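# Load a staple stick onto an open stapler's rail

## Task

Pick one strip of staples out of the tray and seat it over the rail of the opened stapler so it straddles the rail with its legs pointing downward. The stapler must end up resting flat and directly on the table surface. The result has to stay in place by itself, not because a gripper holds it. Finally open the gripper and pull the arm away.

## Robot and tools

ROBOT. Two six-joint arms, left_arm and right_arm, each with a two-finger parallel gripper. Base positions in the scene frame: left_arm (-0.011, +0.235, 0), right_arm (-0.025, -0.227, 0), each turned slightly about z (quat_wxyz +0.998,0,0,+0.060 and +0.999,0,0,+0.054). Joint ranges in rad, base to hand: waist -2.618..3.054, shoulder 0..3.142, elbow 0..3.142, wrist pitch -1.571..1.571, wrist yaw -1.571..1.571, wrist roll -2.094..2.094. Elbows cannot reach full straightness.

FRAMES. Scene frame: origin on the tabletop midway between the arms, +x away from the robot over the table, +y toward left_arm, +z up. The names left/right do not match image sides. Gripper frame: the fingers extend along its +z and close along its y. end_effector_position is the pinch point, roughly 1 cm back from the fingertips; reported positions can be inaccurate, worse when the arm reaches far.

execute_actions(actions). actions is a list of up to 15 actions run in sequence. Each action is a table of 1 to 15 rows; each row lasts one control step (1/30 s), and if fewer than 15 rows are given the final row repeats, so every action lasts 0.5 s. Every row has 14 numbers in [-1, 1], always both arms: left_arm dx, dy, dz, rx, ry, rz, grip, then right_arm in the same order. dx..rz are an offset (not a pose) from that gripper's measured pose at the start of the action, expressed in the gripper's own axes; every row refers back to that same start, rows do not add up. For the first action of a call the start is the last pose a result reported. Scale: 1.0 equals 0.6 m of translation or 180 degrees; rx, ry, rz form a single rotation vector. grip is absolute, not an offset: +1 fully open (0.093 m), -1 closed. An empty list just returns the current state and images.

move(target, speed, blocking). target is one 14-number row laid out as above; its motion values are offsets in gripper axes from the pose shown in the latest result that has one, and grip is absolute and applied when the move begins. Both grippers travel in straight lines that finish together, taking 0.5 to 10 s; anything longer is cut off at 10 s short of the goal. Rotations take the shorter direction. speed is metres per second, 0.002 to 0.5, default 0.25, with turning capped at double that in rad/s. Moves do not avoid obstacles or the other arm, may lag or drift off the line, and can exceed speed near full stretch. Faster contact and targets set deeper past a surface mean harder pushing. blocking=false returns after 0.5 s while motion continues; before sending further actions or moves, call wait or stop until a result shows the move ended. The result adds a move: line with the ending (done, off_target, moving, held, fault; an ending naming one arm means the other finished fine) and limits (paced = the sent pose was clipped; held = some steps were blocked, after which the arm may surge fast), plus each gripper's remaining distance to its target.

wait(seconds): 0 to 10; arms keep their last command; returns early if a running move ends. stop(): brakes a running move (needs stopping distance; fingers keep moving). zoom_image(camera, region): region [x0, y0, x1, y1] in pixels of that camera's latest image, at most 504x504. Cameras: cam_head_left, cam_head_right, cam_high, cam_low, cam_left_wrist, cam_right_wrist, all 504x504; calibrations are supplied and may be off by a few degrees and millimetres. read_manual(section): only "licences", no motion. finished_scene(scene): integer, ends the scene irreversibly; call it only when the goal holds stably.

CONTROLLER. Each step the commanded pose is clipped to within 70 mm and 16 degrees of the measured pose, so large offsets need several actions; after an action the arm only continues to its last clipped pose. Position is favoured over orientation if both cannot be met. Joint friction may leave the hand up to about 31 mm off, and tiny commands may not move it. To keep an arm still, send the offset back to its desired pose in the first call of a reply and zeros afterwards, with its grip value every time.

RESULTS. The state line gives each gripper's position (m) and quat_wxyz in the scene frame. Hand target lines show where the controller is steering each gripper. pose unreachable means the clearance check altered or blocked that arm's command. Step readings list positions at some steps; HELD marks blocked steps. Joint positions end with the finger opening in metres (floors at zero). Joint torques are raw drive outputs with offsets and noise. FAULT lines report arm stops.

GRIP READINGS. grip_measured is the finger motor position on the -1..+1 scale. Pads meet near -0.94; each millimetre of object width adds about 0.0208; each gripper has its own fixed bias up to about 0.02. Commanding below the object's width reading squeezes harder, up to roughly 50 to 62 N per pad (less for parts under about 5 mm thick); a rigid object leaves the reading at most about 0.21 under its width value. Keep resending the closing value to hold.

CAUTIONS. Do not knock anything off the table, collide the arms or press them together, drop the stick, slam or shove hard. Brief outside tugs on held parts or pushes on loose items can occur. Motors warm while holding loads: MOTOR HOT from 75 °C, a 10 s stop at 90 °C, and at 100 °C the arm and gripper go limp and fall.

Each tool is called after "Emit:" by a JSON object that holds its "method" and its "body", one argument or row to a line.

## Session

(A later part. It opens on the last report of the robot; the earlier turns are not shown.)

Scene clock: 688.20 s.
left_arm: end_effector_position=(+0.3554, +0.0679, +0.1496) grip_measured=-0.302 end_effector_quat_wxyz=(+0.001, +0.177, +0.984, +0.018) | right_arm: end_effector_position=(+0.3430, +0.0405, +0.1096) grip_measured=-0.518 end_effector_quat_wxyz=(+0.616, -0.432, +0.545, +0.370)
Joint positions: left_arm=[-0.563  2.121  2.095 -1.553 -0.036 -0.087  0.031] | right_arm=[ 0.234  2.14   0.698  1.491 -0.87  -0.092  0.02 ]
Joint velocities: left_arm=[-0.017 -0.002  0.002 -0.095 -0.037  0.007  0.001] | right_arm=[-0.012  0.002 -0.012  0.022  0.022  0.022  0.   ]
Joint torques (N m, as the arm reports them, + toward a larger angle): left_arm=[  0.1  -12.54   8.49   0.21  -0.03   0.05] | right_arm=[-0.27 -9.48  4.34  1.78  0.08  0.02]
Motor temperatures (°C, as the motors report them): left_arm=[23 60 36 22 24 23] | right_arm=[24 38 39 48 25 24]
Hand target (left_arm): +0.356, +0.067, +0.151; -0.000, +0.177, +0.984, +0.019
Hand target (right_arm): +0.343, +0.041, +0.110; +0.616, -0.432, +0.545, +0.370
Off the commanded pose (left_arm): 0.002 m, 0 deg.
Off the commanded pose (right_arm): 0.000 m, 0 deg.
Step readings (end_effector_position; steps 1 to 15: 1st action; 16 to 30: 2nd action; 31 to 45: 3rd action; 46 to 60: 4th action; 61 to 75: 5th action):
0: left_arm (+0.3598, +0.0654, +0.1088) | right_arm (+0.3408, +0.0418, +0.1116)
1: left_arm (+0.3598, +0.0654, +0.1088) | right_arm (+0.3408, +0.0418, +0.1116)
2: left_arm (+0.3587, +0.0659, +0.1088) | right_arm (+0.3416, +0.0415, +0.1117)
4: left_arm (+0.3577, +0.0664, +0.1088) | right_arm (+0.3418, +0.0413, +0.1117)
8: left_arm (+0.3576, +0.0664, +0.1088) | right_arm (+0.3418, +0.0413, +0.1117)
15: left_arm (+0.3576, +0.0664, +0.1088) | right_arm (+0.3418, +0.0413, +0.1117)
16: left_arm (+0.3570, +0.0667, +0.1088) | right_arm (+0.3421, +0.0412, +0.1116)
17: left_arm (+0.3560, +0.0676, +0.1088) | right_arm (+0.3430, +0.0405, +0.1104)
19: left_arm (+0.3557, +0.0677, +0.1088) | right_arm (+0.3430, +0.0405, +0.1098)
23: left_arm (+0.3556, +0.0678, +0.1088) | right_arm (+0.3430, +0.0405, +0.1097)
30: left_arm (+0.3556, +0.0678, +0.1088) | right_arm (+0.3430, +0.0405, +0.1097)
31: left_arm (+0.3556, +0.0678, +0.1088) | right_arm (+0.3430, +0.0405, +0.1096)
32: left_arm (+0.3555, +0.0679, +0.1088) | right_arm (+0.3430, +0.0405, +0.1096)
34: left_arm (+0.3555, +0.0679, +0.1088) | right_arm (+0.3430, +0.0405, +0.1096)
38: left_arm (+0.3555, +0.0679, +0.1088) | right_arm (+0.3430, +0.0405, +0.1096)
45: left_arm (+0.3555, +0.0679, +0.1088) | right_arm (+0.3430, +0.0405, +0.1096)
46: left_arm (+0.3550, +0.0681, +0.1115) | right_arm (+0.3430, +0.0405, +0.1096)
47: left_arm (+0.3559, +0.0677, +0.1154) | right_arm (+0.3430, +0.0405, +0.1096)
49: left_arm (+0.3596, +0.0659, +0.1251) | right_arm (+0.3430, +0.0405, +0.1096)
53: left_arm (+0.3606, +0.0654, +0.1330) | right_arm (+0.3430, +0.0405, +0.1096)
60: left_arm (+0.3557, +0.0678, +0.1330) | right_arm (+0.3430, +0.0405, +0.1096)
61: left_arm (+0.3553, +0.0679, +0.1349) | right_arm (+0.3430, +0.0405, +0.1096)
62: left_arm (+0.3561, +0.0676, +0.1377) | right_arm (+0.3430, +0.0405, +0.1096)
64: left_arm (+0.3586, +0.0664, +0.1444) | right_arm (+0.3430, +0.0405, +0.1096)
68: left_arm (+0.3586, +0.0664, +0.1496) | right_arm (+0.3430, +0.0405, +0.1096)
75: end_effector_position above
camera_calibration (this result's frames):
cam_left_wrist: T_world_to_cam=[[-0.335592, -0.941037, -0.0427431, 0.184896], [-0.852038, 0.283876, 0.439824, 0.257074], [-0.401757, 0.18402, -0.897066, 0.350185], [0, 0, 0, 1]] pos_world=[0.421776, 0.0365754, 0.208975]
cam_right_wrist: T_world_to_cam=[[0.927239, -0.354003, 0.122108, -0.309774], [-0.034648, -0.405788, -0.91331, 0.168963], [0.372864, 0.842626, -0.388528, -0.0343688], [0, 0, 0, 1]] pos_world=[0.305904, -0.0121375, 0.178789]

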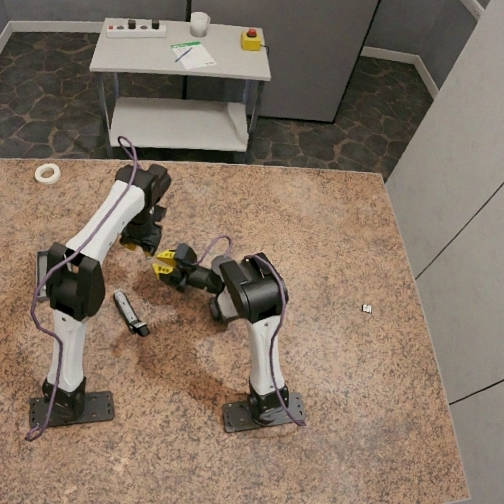

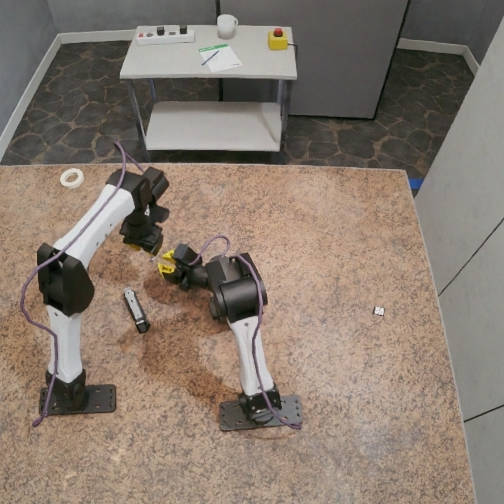

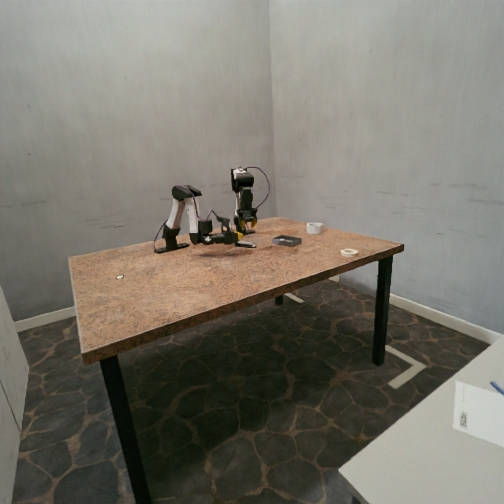

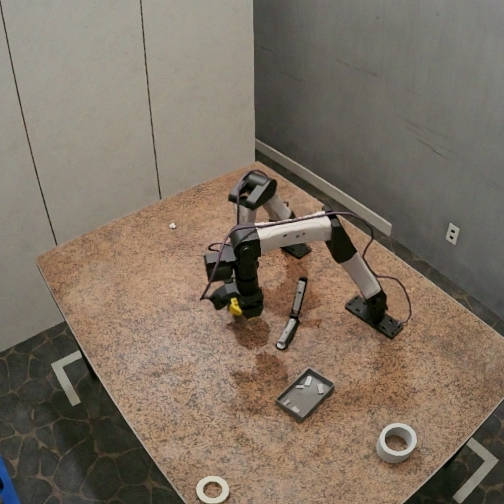

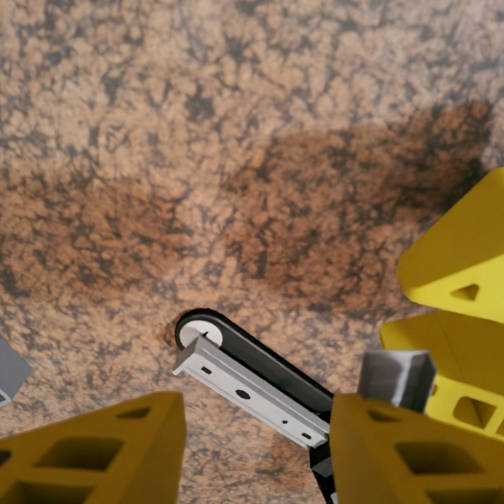

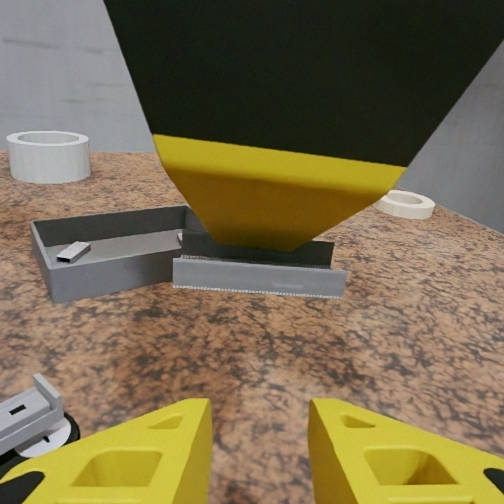

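Emit:
{"method": "execute_actions", "body": {
  "actions": [
    [[0,0,0.045,0,0,0,-0.3,0,0,0,0,0,0,0.15]],
    [[0,0,0.03,0,0,0,-0.3,0,0,0,0,0,0,0.15]],
    [[0,0,0,0,0,0,-0.3,0,0,0.028,0,0,0,0.15]],
    [[0,0,0,0,0,0,-0.3,0,0,0,0,0,0,0.15]]
  ]
}}

Scene clock: 698.57 s.
left_arm: end_effector_position=(+0.3528, +0.0691, +0.1060) grip_measured=-0.302 end_effector_quat_wxyz=(-0.008, +0.178, +0.984, +0.021) | right_arm: end_effector_position=(+0.3436, +0.0541, +0.1149) grip_measured=+0.148 end_effector_quat_wxyz=(+0.618, -0.435, +0.538, +0.372)
Joint positions: left_arm=[-0.563  2.103  1.892 -1.386 -0.036 -0.087  0.031] | right_arm=[ 0.268  2.14   0.727  1.475 -0.845 -0.092  0.052]
Joint velocities: left_arm=[ 0.002 -0.022  0.007 -0.066  0.037 -0.007 -0.   ] | right_arm=[-0.027 -0.002 -0.007 -0.051 -0.037  0.022 -0.   ]
Joint torques (N m, as the arm reports them, + toward a larger angle): left_arm=[  0.21 -13.15   7.21   0.27  -0.04   0.06] | right_arm=[-0.4  -9.71  4.6   1.79  0.12  0.04]
Motor temperatures (°C, as the motors report them): left_arm=[23 59 36 22 24 23] | right_arm=[24 38 39 48 25 24]
Hand target (left_arm): +0.353, +0.069, +0.106; -0.008, +0.178, +0.984, +0.021
Hand target (right_arm): +0.344, +0.054, +0.115; +0.618, -0.435, +0.538, +0.372
Off the commanded pose (left_arm): 0.000 m, 0 deg.
Off the commanded pose (right_arm): 0.000 m, 0 deg.
Step readings (end_effector_position; steps 1 to 15: 1st action; 16 to 30: 2nd action; 31 to 45: 3rd action; 46 to 60: 4th action):
0: left_arm (+0.3547, +0.0682, +0.1496) | right_arm (+0.3430, +0.0405, +0.1096)
1: left_arm (+0.3549, +0.0681, +0.1463) | right_arm (+0.3430, +0.0405, +0.1096)
2: left_arm (+0.3531, +0.0690, +0.1415) | right_arm (+0.3430, +0.0405, +0.1096)
4: left_arm (+0.3483, +0.0713, +0.1304) | right_arm (+0.3430, +0.0405, +0.1096)
8: left_arm (+0.3488, +0.0710, +0.1222) | right_arm (+0.3430, +0.0405, +0.1096)
15: left_arm (+0.3537, +0.0687, +0.1221) | right_arm (+0.3430, +0.0405, +0.1096)
16: left_arm (+0.3540, +0.0686, +0.1199) | right_arm (+0.3430, +0.0405, +0.1096)
17: left_arm (+0.3533, +0.0689, +0.1171) | right_arm (+0.3430, +0.0405, +0.1096)
19: left_arm (+0.3503, +0.0703, +0.1100) | right_arm (+0.3430, +0.0405, +0.1096)
23: left_arm (+0.3500, +0.0705, +0.1061) | right_arm (+0.3430, +0.0405, +0.1096)
30: left_arm (+0.3528, +0.0691, +0.1060) | right_arm (+0.3430, +0.0405, +0.1096)
31: left_arm (+0.3528, +0.0691, +0.1060) | right_arm (+0.3434, +0.0416, +0.1100)
32: left_arm (+0.3528, +0.0691, +0.1060) | right_arm (+0.3440, +0.0440, +0.1109)
34: left_arm (+0.3528, +0.0691, +0.1060) | right_arm (+0.3435, +0.0503, +0.1140)
38: left_arm (+0.3528, +0.0691, +0.1060) | right_arm (+0.3429, +0.0543, +0.1156)
45: left_arm (+0.3528, +0.0691, +0.1060) | right_arm (+0.3436, +0.0541, +0.1150)
46: left_arm (+0.3528, +0.0691, +0.1060) | right_arm (+0.3436, +0.0541, +0.1149)
47: left_arm (+0.3528, +0.0691, +0.1060) | right_arm (+0.3436, +0.0541, +0.1149)
49: left_arm (+0.3528, +0.0691, +0.1060) | right_arm (+0.3436, +0.0541, +0.1149)
53: left_arm (+0.3528, +0.0691, +0.1060) | right_arm (+0.3436, +0.0541, +0.1149)
60: end_effector_position above
camera_calibration (this result's frames):
cam_left_wrist: T_world_to_cam=[[-0.336299, -0.940701, -0.0445482, 0.18374], [-0.844788, 0.280428, 0.455734, 0.269684], [-0.416217, 0.190897, -0.889, 0.313576], [0, 0, 0, 1]] pos_world=[0.420133, 0.0373568, 0.16405]
cam_right_wrist: T_world_to_cam=[[0.929116, -0.345857, 0.130872, -0.308258], [-0.0201288, -0.400686, -0.915994, 0.174354], [0.369241, 0.84843, -0.379245, -0.0441425], [0, 0, 0, 1]] pos_world=[0.306216, 0.000700229, 0.183309]

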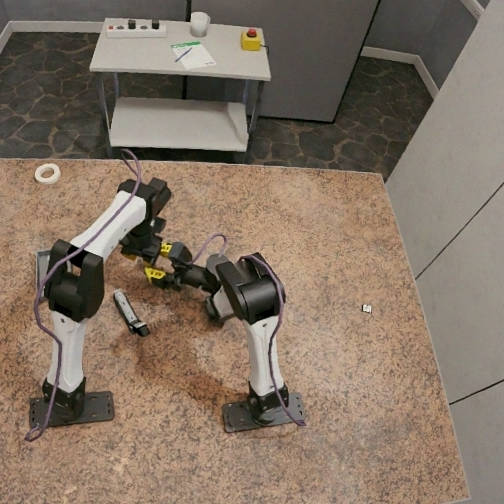

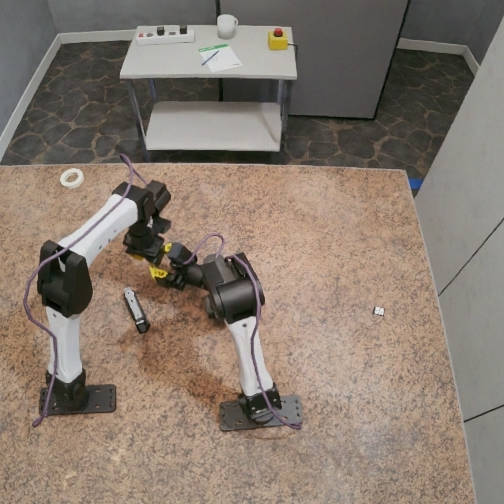

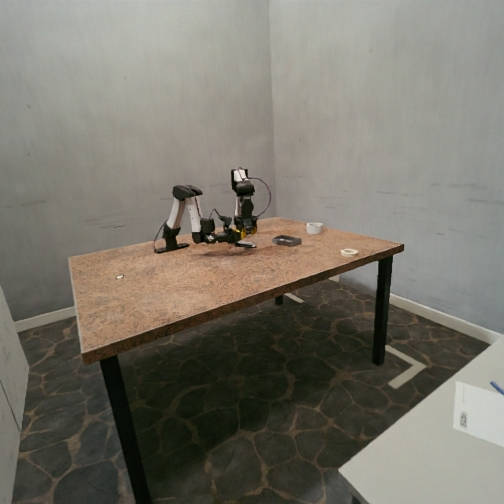

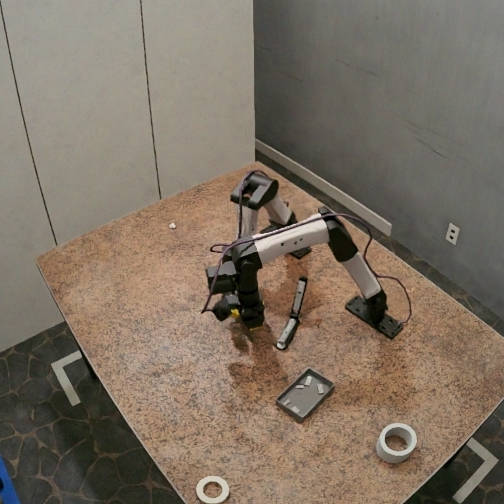

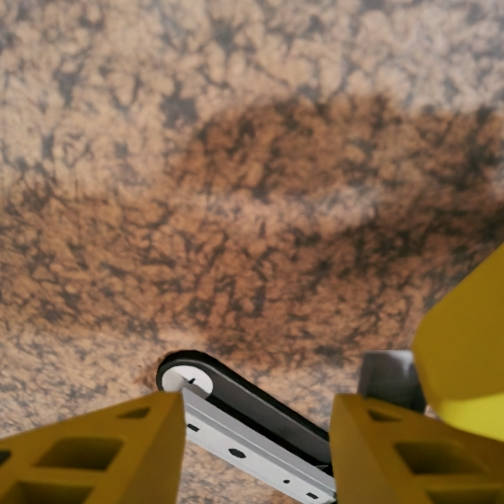

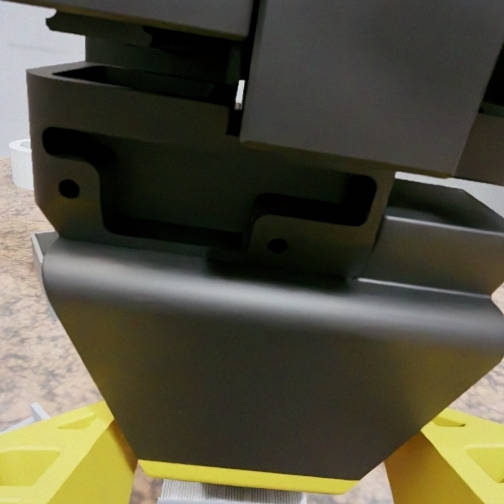

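Emit:
{"method": "execute_actions", "body": {
  "actions": [
    [[0,0,0,0,0,0,-0.3,0.03,0.006,0,0,0,0,0.15]],
    [[0,0,0,0,0,0,-0.3,0,0,0,0,0,0,0.15]]
  ]
}}

Scene clock: 710.33 s.
left_arm: end_effector_position=(+0.3528, +0.0691, +0.1060) grip_measured=-0.302 end_effector_quat_wxyz=(-0.008, +0.178, +0.984, +0.021) | right_arm: end_effector_position=(+0.3426, +0.0537, +0.1001) grip_measured=+0.148 end_effector_quat_wxyz=(+0.619, -0.435, +0.538, +0.372)
Joint positions: left_arm=[-0.563  2.103  1.892 -1.386 -0.036 -0.087  0.031] | right_arm=[ 0.268  2.202  0.727  1.538 -0.845 -0.092  0.052]
Joint velocities: left_arm=[-0.022 -0.012 -0.022  0.007  0.022  0.007 -0.   ] | right_arm=[ 0.002 -0.017 -0.027 -0.037 -0.007 -0.022  0.001]
Joint torques (N m, as the arm reports them, + toward a larger angle): left_arm=[  0.01 -13.17   7.12   0.26  -0.04   0.06] | right_arm=[-0.31 -9.86  4.13  1.79  0.13  0.04]
Motor temperatures (°C, as the motors report them): left_arm=[23 59 36 22 24 23] | right_arm=[24 39 39 49 25 24]
Hand target (left_arm): +0.353, +0.069, +0.106; -0.008, +0.178, +0.984, +0.021
Hand target (right_arm): +0.343, +0.054, +0.100; +0.619, -0.435, +0.538, +0.372
Off the commanded pose (left_arm): 0.000 m, 0 deg.
Off the commanded pose (right_arm): 0.000 m, 0 deg.
Step readings (end_effector_position; steps 1 to 15: 1st action; 16 to 30: 2nd action):
0: left_arm (+0.3528, +0.0691, +0.1060) | right_arm (+0.3436, +0.0541, +0.1149)
1: left_arm (+0.3528, +0.0691, +0.1060) | right_arm (+0.3435, +0.0541, +0.1143)
2: left_arm (+0.3528, +0.0691, +0.1060) | right_arm (+0.3433, +0.0540, +0.1130)
4: left_arm (+0.3528, +0.0691, +0.1060) | right_arm (+0.3430, +0.0539, +0.1053)
8: left_arm (+0.3528, +0.0691, +0.1060) | right_arm (+0.3427, +0.0538, +0.0971)
15: left_arm (+0.3528, +0.0691, +0.1060) | right_arm (+0.3426, +0.0537, +0.1001)
16: left_arm (+0.3528, +0.0691, +0.1060) | right_arm (+0.3426, +0.0537, +0.1001)
17: left_arm (+0.3528, +0.0691, +0.1060) | right_arm (+0.3426, +0.0537, +0.1001)
19: left_arm (+0.3528, +0.0691, +0.1060) | right_arm (+0.3426, +0.0537, +0.1001)
23: left_arm (+0.3528, +0.0691, +0.1060) | right_arm (+0.3426, +0.0537, +0.1001)
30: end_effector_position above
camera_calibration (this result's frames):
cam_left_wrist: T_world_to_cam=[[-0.336299, -0.940701, -0.0445482, 0.18374], [-0.844788, 0.280428, 0.455734, 0.269684], [-0.416217, 0.190897, -0.889, 0.313576], [0, 0, 0, 1]] pos_world=[0.420133, 0.0373568, 0.16405]
cam_right_wrist: T_world_to_cam=[[0.929023, -0.345893, 0.131434, -0.305534], [-0.0194787, -0.400429, -0.916121, 0.160431], [0.36951, 0.848537, -0.378745, -0.0491629], [0, 0, 0, 1]] pos_world=[0.305139, 0.000275416, 0.168511]

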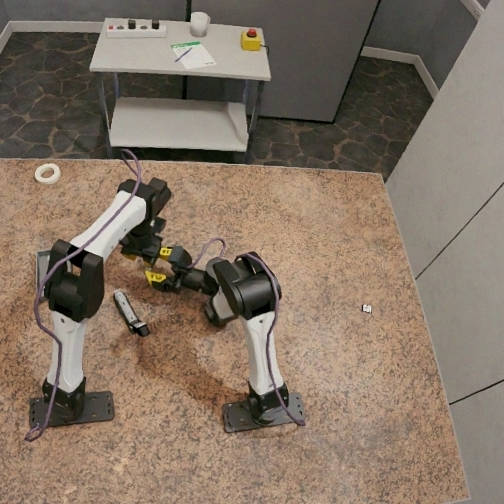

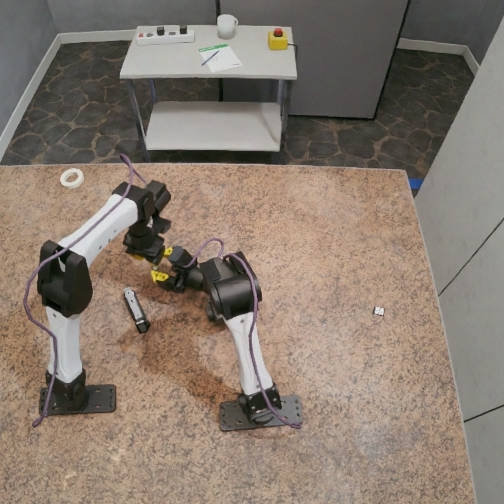

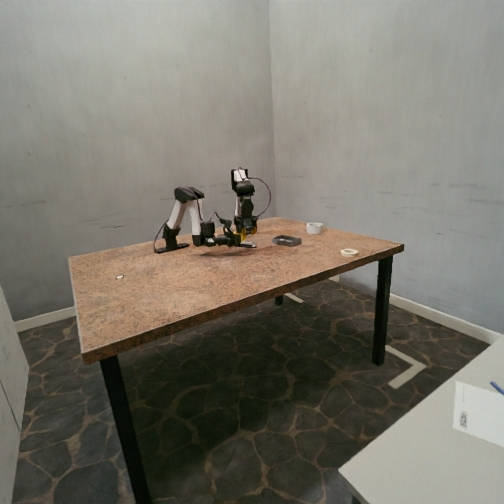

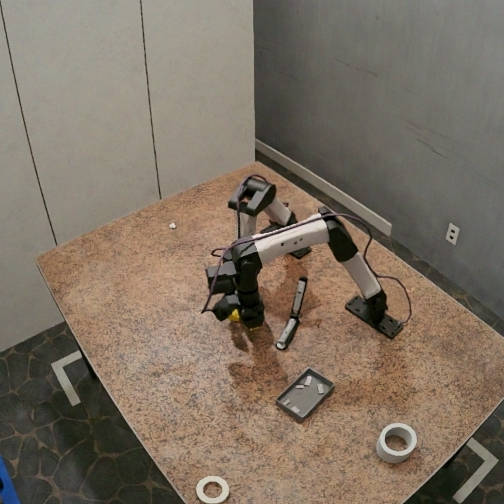

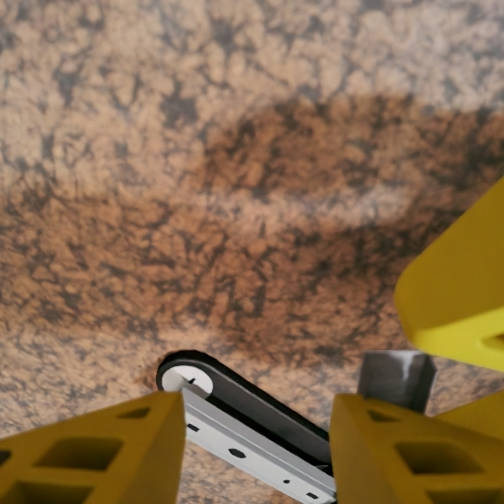

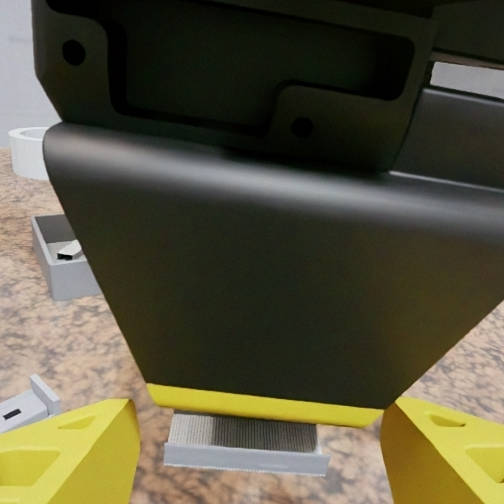

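Emit:
{"method": "execute_actions", "body": {
  "actions": [
    [[0,0,0,0,0,0,-0.3,0,0,0,0,0,0,-0.15]],
    [[0,0,0,0,0,0,-0.3,0,0,0,0,0,0,-0.3]],
    [[0,0,0,0,0,0,-0.3,0,0,0,0,0,0,-0.48]],
    [[0,0,0,0,0,0,-0.3,0,0,0,0,0,0,-0.48]],
    [[0,0,-0.045,0,0,0,-0.3,0,0,0,0,0,0,-0.48]],
    [[0,0,-0.03,0,0,0,-0.3,0,0,0,0,0,0,-0.48]]
  ]
}}

Scene clock: 720.93 s.
left_arm: end_effector_position=(+0.3559, +0.0676, +0.1294) grip_measured=-0.302 end_effector_quat_wxyz=(-0.015, +0.177, +0.984, +0.022) | right_arm: end_effector_position=(+0.3432, +0.0531, +0.1205) grip_measured=-0.467 end_effector_quat_wxyz=(+0.640, -0.436, +0.517, +0.365)
Joint positions: left_arm=[-0.563  2.146  2.051 -1.517 -0.035 -0.088  0.031] | right_arm=[ 0.268  2.167  0.727  1.568 -0.839 -0.087  0.023]
Joint velocities: left_arm=[-0.012 -0.017 -0.007  0.037  0.051 -0.037 -0.001] | right_arm=[-0.002 -0.002 -0.007 -0.066  0.022  0.022 -0.   ]
Joint torques (N m, as the arm reports them, + toward a larger angle): left_arm=[  0.08 -14.26   9.82   0.    -0.03   0.03] | right_arm=[-0.3  -8.65  4.4   1.71  0.11 -0.02]
Motor temperatures (°C, as the motors report them): left_arm=[23 60 36 22 24 23] | right_arm=[24 40 39 49 25 24]
Hand target (left_arm): +0.355, +0.067, +0.140; -0.009, +0.177, +0.984, +0.021
Hand target (right_arm): +0.342, +0.053, +0.114; +0.634, -0.438, +0.522, +0.366
Off the commanded pose (left_arm): 0.011 m, 1 deg.
Off the commanded pose (right_arm): 0.007 m, 1 deg.
joint sent to its limit (right arm) — the command would take joint 4 (wrist pitch) past its upper limit, so that joint was sent only as far as its limit.
Step readings (end_effector_position; steps 1 to 15: 1st action; 16 to 30: 2nd action; 31 to 45: 3rd action; 46 to 60: 4th action; 61 to 75: 5th action; 76 to 90: 6th action):
0: left_arm (+0.3528, +0.0691, +0.1060) | right_arm (+0.3426, +0.0537, +0.1001)
1: left_arm (+0.3528, +0.0691, +0.1060) | right_arm (+0.3426, +0.0537, +0.1001)
2: left_arm (+0.3528, +0.0691, +0.1060) | right_arm (+0.3426, +0.0537, +0.1001)
4: left_arm (+0.3528, +0.0691, +0.1060) | right_arm (+0.3426, +0.0537, +0.1001)
8: left_arm (+0.3528, +0.0691, +0.1060) | right_arm (+0.3426, +0.0537, +0.1001)
15: left_arm (+0.3528, +0.0691, +0.1060) | right_arm (+0.3426, +0.0537, +0.1001)
16: left_arm (+0.3533, +0.0690, +0.1060) | right_arm (+0.3422, +0.0539, +0.1001)
17: left_arm (+0.3541, +0.0686, +0.1060) | right_arm (+0.3420, +0.0540, +0.1001)
19: left_arm (+0.3545, +0.0684, +0.1060) | right_arm (+0.3420, +0.0540, +0.1001)
23: left_arm (+0.3545, +0.0684, +0.1060) | right_arm (+0.3420, +0.0540, +0.1001)
30: left_arm (+0.3545, +0.0684, +0.1060) | right_arm (+0.3420, +0.0540, +0.1001)
31: left_arm (+0.3546, +0.0684, +0.1060) | right_arm (+0.3420, +0.0540, +0.1001)
32: left_arm (+0.3546, +0.0684, +0.1060) | right_arm (+0.3420, +0.0540, +0.1001)
34: left_arm (+0.3546, +0.0684, +0.1060) | right_arm (+0.3420, +0.0540, +0.1001)
38: left_arm (+0.3546, +0.0684, +0.1060) | right_arm (+0.3420, +0.0540, +0.1001)
45: left_arm (+0.3546, +0.0684, +0.1060) | right_arm (+0.3420, +0.0540, +0.1001)
46: left_arm (+0.3546, +0.0684, +0.1060) | right_arm (+0.3420, +0.0540, +0.1001)
47: left_arm (+0.3546, +0.0684, +0.1060) | right_arm (+0.3420, +0.0540, +0.1001)
49: left_arm (+0.3546, +0.0684, +0.1060) | right_arm (+0.3420, +0.0540, +0.1001)
53: left_arm (+0.3546, +0.0684, +0.1060) | right_arm (+0.3420, +0.0540, +0.1001)
60: left_arm (+0.3546, +0.0684, +0.1060) | right_arm (+0.3420, +0.0540, +0.1001)
61: left_arm (+0.3547, +0.0683, +0.1087) | right_arm (+0.3417, +0.0541, +0.1004)
62: left_arm (+0.3554, +0.0680, +0.1116) | right_arm (+0.3417, +0.0540, +0.1028)
64: left_arm (+0.3557, +0.0677, +0.1180) | right_arm (+0.3424, +0.0535, +0.1086)
68: left_arm (+0.3553, +0.0679, +0.1227) | right_arm (+0.3424, +0.0535, +0.1136)
75: left_arm (+0.3553, +0.0679, +0.1225) | right_arm (+0.3424, +0.0535, +0.1136)
76: left_arm (+0.3554, +0.0678, +0.1233) | right_arm (+0.3424, +0.0535, +0.1143)
77: left_arm (+0.3560, +0.0676, +0.1244) | right_arm (+0.3427, +0.0534, +0.1158)
79: left_arm (+0.3563, +0.0674, +0.1271) | right_arm (+0.3432, +0.0531, +0.1181)
83: left_arm (+0.3560, +0.0675, +0.1295) | right_arm (+0.3432, +0.0531, +0.1205)
90: end_effector_position above
camera_calibration (this result's frames):
cam_left_wrist: T_world_to_cam=[[-0.336525, -0.940568, -0.0456325, 0.184576], [-0.83878, 0.277376, 0.468519, 0.258549], [-0.428017, 0.195944, -0.882274, 0.338993], [0, 0, 0, 1]] pos_world=[0.424075, 0.0354672, 0.186372]
cam_right_wrist: T_world_to_cam=[[0.918672, -0.355155, 0.172933, -0.309975], [0.0287504, -0.376508, -0.925967, 0.162259], [0.393972, 0.855633, -0.335676, -0.0550966], [0, 0, 0, 1]] pos_world=[0.301807, -0.0018547, 0.185357]

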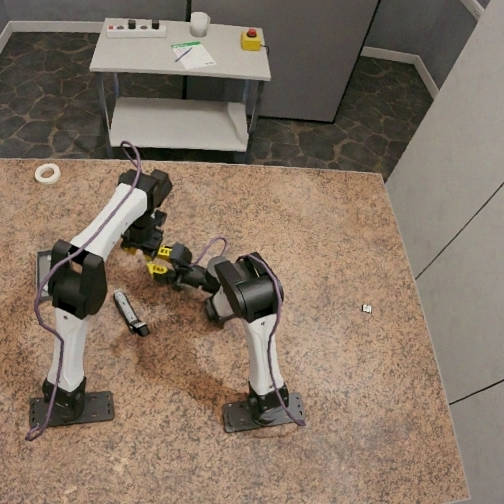

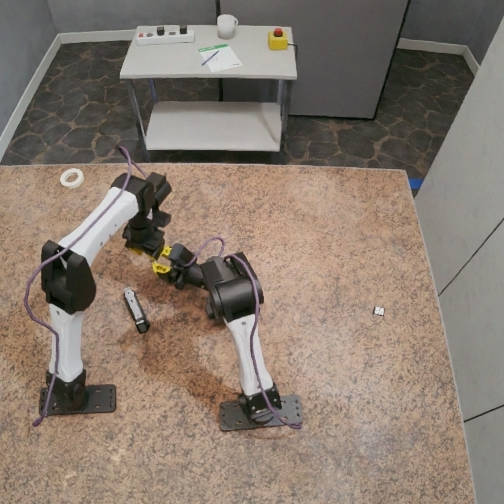

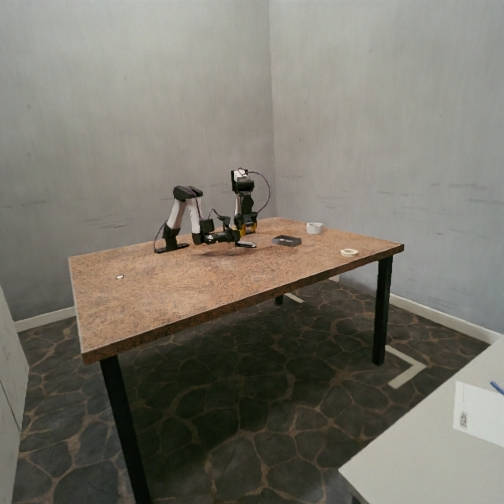

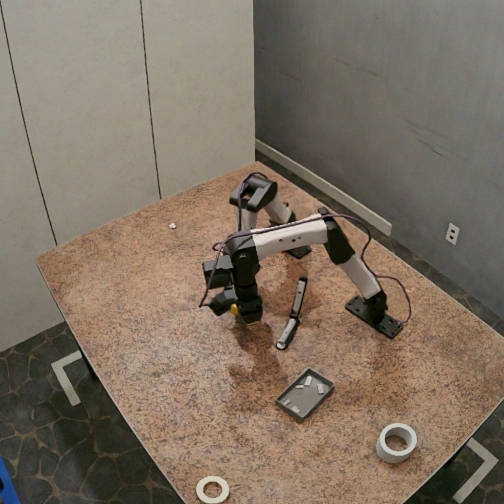

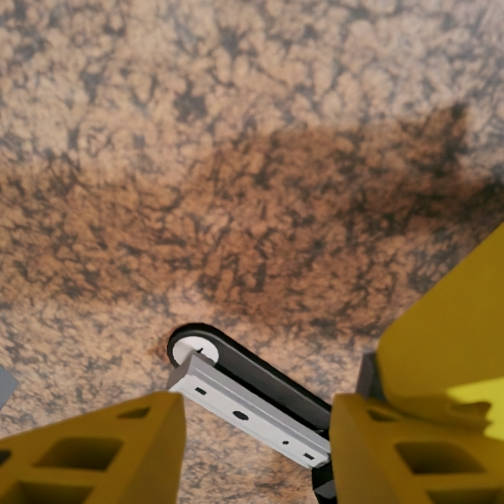

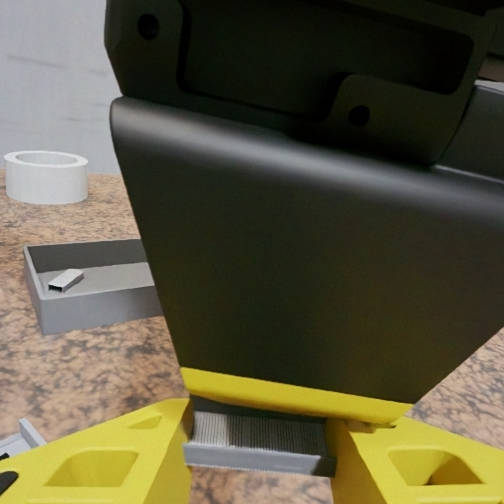

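Emit:
{"method": "execute_actions", "body": {
  "actions": [
    [[0,0,-0.08,0,0,0,-0.3,0,0,0,0,0,0,-0.52]],
    [[0,0,-0.05,0,0,0,-0.3,0,0,0,0,0,0,-0.52]]
  ]
}}

Scene clock: 744.37 s.
left_arm: end_effector_position=(+0.3573, +0.0684, +0.1591) grip_measured=-0.302 end_effector_quat_wxyz=(+0.015, +0.177, +0.984, +0.018) | right_arm: end_effector_position=(+0.3449, +0.0532, +0.1496) grip_measured=-0.504 end_effector_quat_wxyz=(+0.663, -0.437, +0.492, +0.356)
Joint positions: left_arm=[-0.563  2.105  2.108 -1.553 -0.043 -0.088  0.031] | right_arm=[ 0.268  2.107  0.739  1.568 -0.834 -0.085  0.021]
Joint velocities: left_arm=[-0.002  0.002  0.012 -0.022  0.022  0.022  0.   ] | right_arm=[-0.012 -0.022  0.002  0.007  0.007 -0.051 -0.001]
Joint torques (N m, as the arm reports them, + toward a larger angle): left_arm=[ -0.15 -16.58  10.01   0.22  -0.04   0.05] | right_arm=[-0.29 -8.2   4.82  1.68  0.2   0.01]
Motor temperatures (°C, as the motors report them): left_arm=[23 62 39 22 24 23] | right_arm=[24 39 38 49 25 24]
Hand target (left_arm): +0.357, +0.067, +0.181; +0.041, +0.178, +0.983, +0.011
Hand target (right_arm): +0.345, +0.053, +0.141; +0.656, -0.437, +0.500, +0.358
Off the commanded pose (left_arm): 0.022 m, 1 deg.
Off the commanded pose (right_arm): 0.009 m, 1 deg.
joint sent to its limit (left arm) — the command would take joint 4 (wrist pitch) past its lower limit, so that joint was sent only as far as its limit.
joint sent to its limit (right arm) — the command would take joint 4 (wrist pitch) past its upper limit, so that joint was sent only as far as its limit.
Step readings (end_effector_position; steps 1 to 15: 1st action; 16 to 30: 2nd action):
0: left_arm (+0.3559, +0.0676, +0.1294) | right_arm (+0.3432, +0.0531, +0.1205)
1: left_arm (+0.3562, +0.0674, +0.1317) | right_arm (+0.3432, +0.0531, +0.1212)
2: left_arm (+0.3567, +0.0672, +0.1341) | right_arm (+0.3434, +0.0530, +0.1236)
4: left_arm (+0.3570, +0.0673, +0.1416) | right_arm (+0.3441, +0.0529, +0.1313)
8: left_arm (+0.3580, +0.0680, +0.1511) | right_arm (+0.3455, +0.0534, +0.1406)
15: left_arm (+0.3580, +0.0681, +0.1514) | right_arm (+0.3455, +0.0534, +0.1409)
16: left_arm (+0.3579, +0.0681, +0.1514) | right_arm (+0.3454, +0.0534, +0.1422)
17: left_arm (+0.3578, +0.0682, +0.1525) | right_arm (+0.3454, +0.0533, +0.1432)
19: left_arm (+0.3576, +0.0683, +0.1552) | right_arm (+0.3452, +0.0533, +0.1458)
23: left_arm (+0.3573, +0.0684, +0.1590) | right_arm (+0.3449, +0.0532, +0.1496)
30: end_effector_position above
camera_calibration (this result's frames):
cam_left_wrist: T_world_to_cam=[[-0.333879, -0.941423, -0.0474058, 0.18658], [-0.864585, 0.285817, 0.413282, 0.262971], [-0.375524, 0.178973, -0.909368, 0.352367], [0, 0, 0, 1]] pos_world=[0.421978, 0.0374248, 0.220595]
cam_right_wrist: T_world_to_cam=[[0.904217, -0.364899, 0.2219, -0.318356], [0.0871341, -0.351027, -0.932302, 0.168555], [0.41809, 0.862339, -0.28561, -0.062257], [0, 0, 0, 1]] pos_world=[0.299205, -0.00331395, 0.210006]

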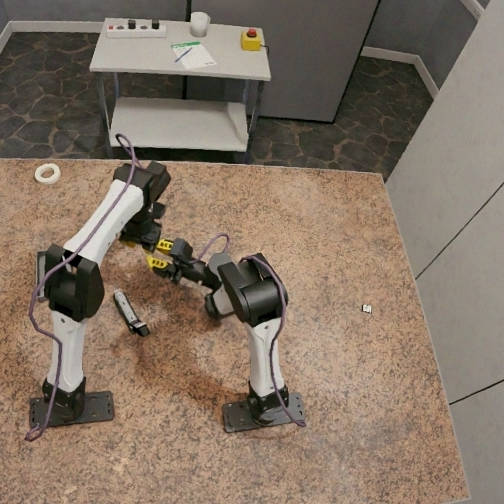

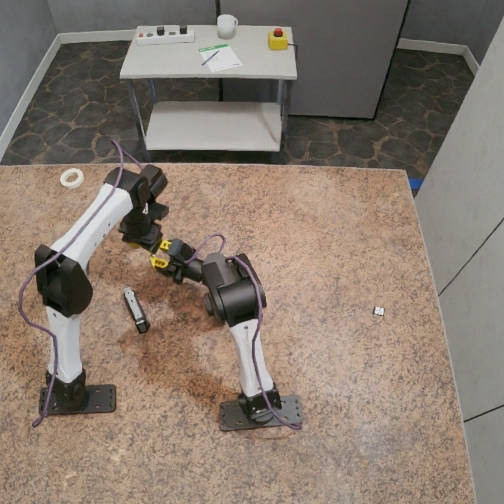

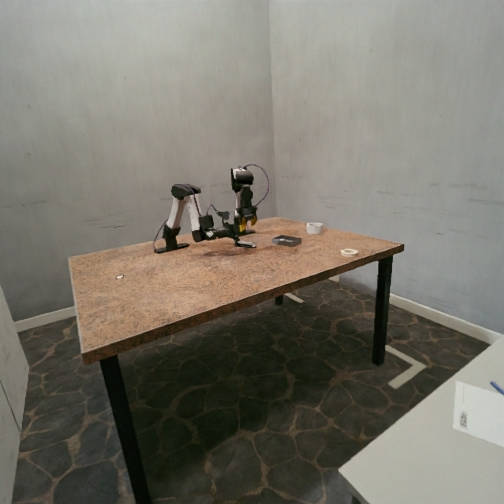

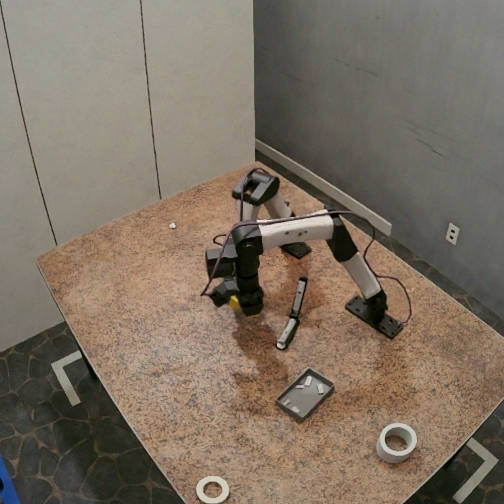

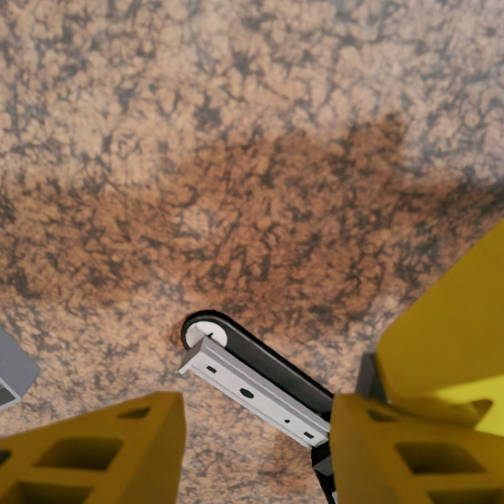

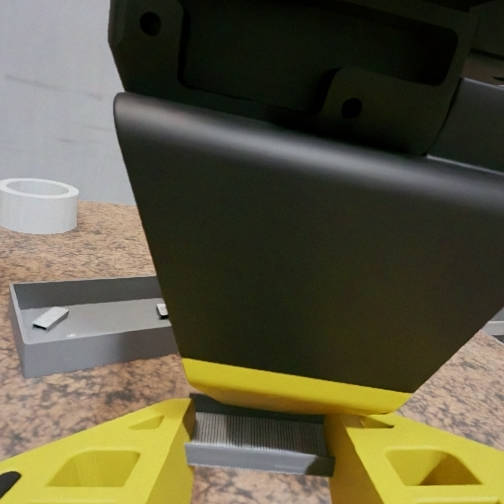

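Emit:
{"method": "execute_actions", "body": {
  "actions": [
    [[0,0,-0.1,0,0,0,-0.3,0.05,0,0,0,0,0,-0.55]],
    [[0,0,-0.08,0,0,0,-0.3,0.05,0,0,0,0,0,-0.55]]
  ]
}}

Scene clock: 750.43 s.
left_arm: end_effector_position=(+0.3697, +0.0755, +0.1901) grip_measured=-0.302 end_effector_quat_wxyz=(+0.079, +0.173, +0.981, +0.037) | right_arm: end_effector_position=(+0.3595, +0.0608, +0.1761) grip_measured=-0.532 end_effector_quat_wxyz=(+0.696, -0.457, +0.442, +0.332)
Joint positions: left_arm=[-0.563  2.05   2.138 -1.527 -0.113 -0.088  0.031] | right_arm=[ 0.268  2.115  0.84   1.568 -0.85  -0.134  0.02 ]
Joint velocities: left_arm=[ 0.012  0.002  0.007  0.037 -0.051 -0.066 -0.001] | right_arm=[-0.007 -0.002 -0.017 -0.051  0.037 -0.022  0.001]
Joint torques (N m, as the arm reports them, + toward a larger angle): left_arm=[ -0.67 -18.71  11.39   0.2    0.16   0.07] | right_arm=[-0.91 -4.55  3.57  1.57  0.23 -0.13]
Motor temperatures (°C, as the motors report them): left_arm=[23 64 39 22 24 23] | right_arm=[24 39 38 49 25 24]
Hand target (left_arm): +0.358, +0.071, +0.224; +0.106, +0.178, +0.978, +0.014
Hand target (right_arm): +0.361, +0.058, +0.137; +0.671, -0.457, +0.476, +0.337
Off the commanded pose (left_arm): 0.038 m, 3 deg.
Off the commanded pose (right_arm): 0.040 m, 3 deg.
joint sent to its limit (left arm) — the command would take joint 4 (wrist pitch) past its lower limit, so that joint was sent only as far as its limit.
joint sent to its limit (right arm) — the command would take joint 4 (wrist pitch) past its upper limit, so that joint was sent only as far as its limit.
Step readings (end_effector_position; steps 1 to 15: 1st action; 16 to 30: 2nd action):
0: left_arm (+0.3573, +0.0684, +0.1591) | right_arm (+0.3449, +0.0532, +0.1496)
1: left_arm (+0.3574, +0.0685, +0.1619) | right_arm (+0.3455, +0.0535, +0.1493)
2: left_arm (+0.3584, +0.0692, +0.1646) | right_arm (+0.3472, +0.0545, +0.1519)
4: left_arm (+0.3614, +0.0707, +0.1723) | right_arm (+0.3505, +0.0561, +0.1583)
8: left_arm (+0.3640, +0.0718, +0.1783) | right_arm (+0.3529, +0.0572, +0.1641)
15: left_arm (+0.3640, +0.0718, +0.1783) | right_arm (+0.3529, +0.0572, +0.1641)
16: left_arm (+0.3645, +0.0725, +0.1786) | right_arm (+0.3536, +0.0579, +0.1659)
17: left_arm (+0.3657, +0.0732, +0.1803) | right_arm (+0.3550, +0.0588, +0.1673)
19: left_arm (+0.3679, +0.0744, +0.1854) | right_arm (+0.3575, +0.0599, +0.1718)
23: left_arm (+0.3697, +0.0755, +0.1901) | right_arm (+0.3595, +0.0608, +0.1761)
30: end_effector_position above
camera_calibration (this result's frames):
cam_left_wrist: T_world_to_cam=[[-0.318878, -0.942057, -0.104142, 0.204137], [-0.91307, 0.275865, 0.300335, 0.299022], [-0.254204, 0.190859, -0.948131, 0.345498], [0, 0, 0, 1]] pos_world=[0.42595, 0.0438774, 0.25903]
cam_right_wrist: T_world_to_cam=[[0.869521, -0.362259, 0.33571, -0.342372], [0.214034, -0.336194, -0.917149, 0.145526], [0.445109, 0.869335, -0.214792, -0.0900242], [0, 0, 0, 1]] pos_world=[0.306623, 0.00315874, 0.22907]

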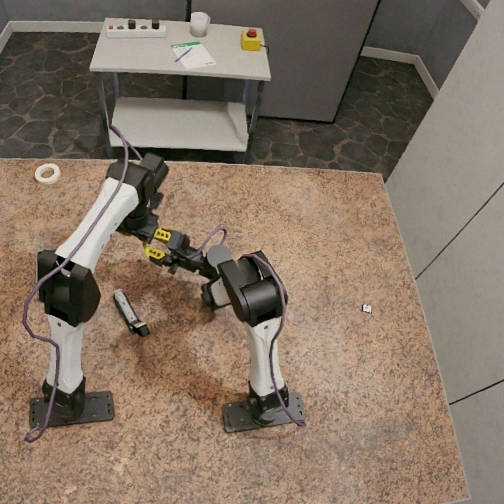

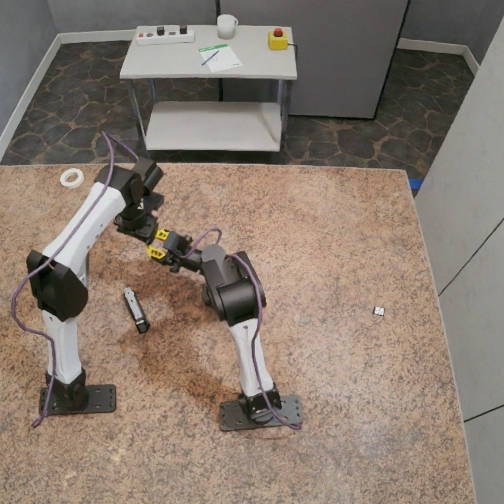

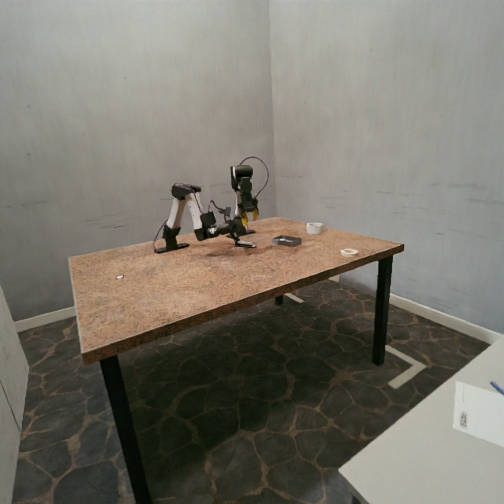

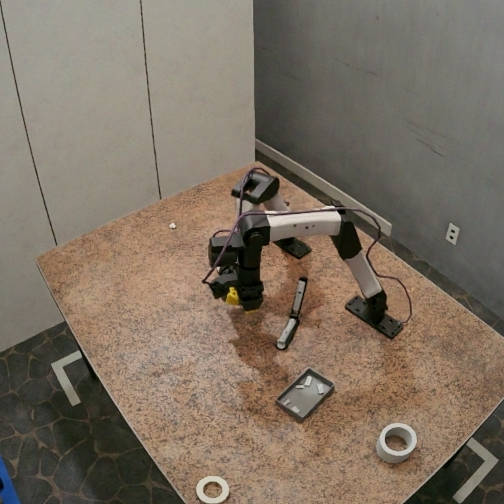

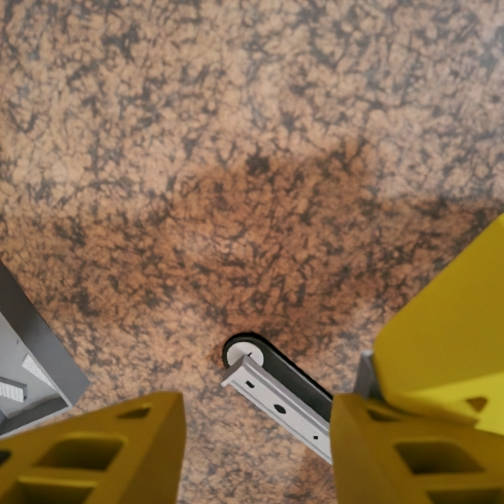

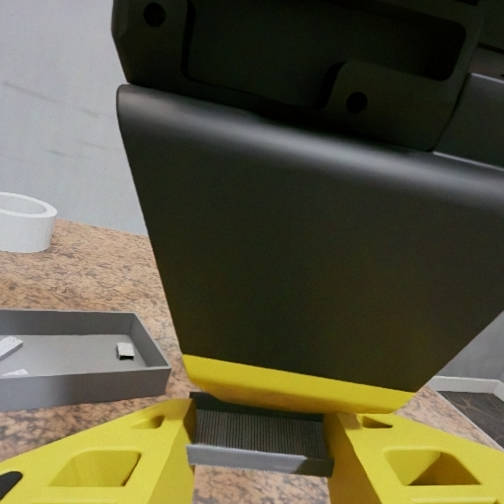

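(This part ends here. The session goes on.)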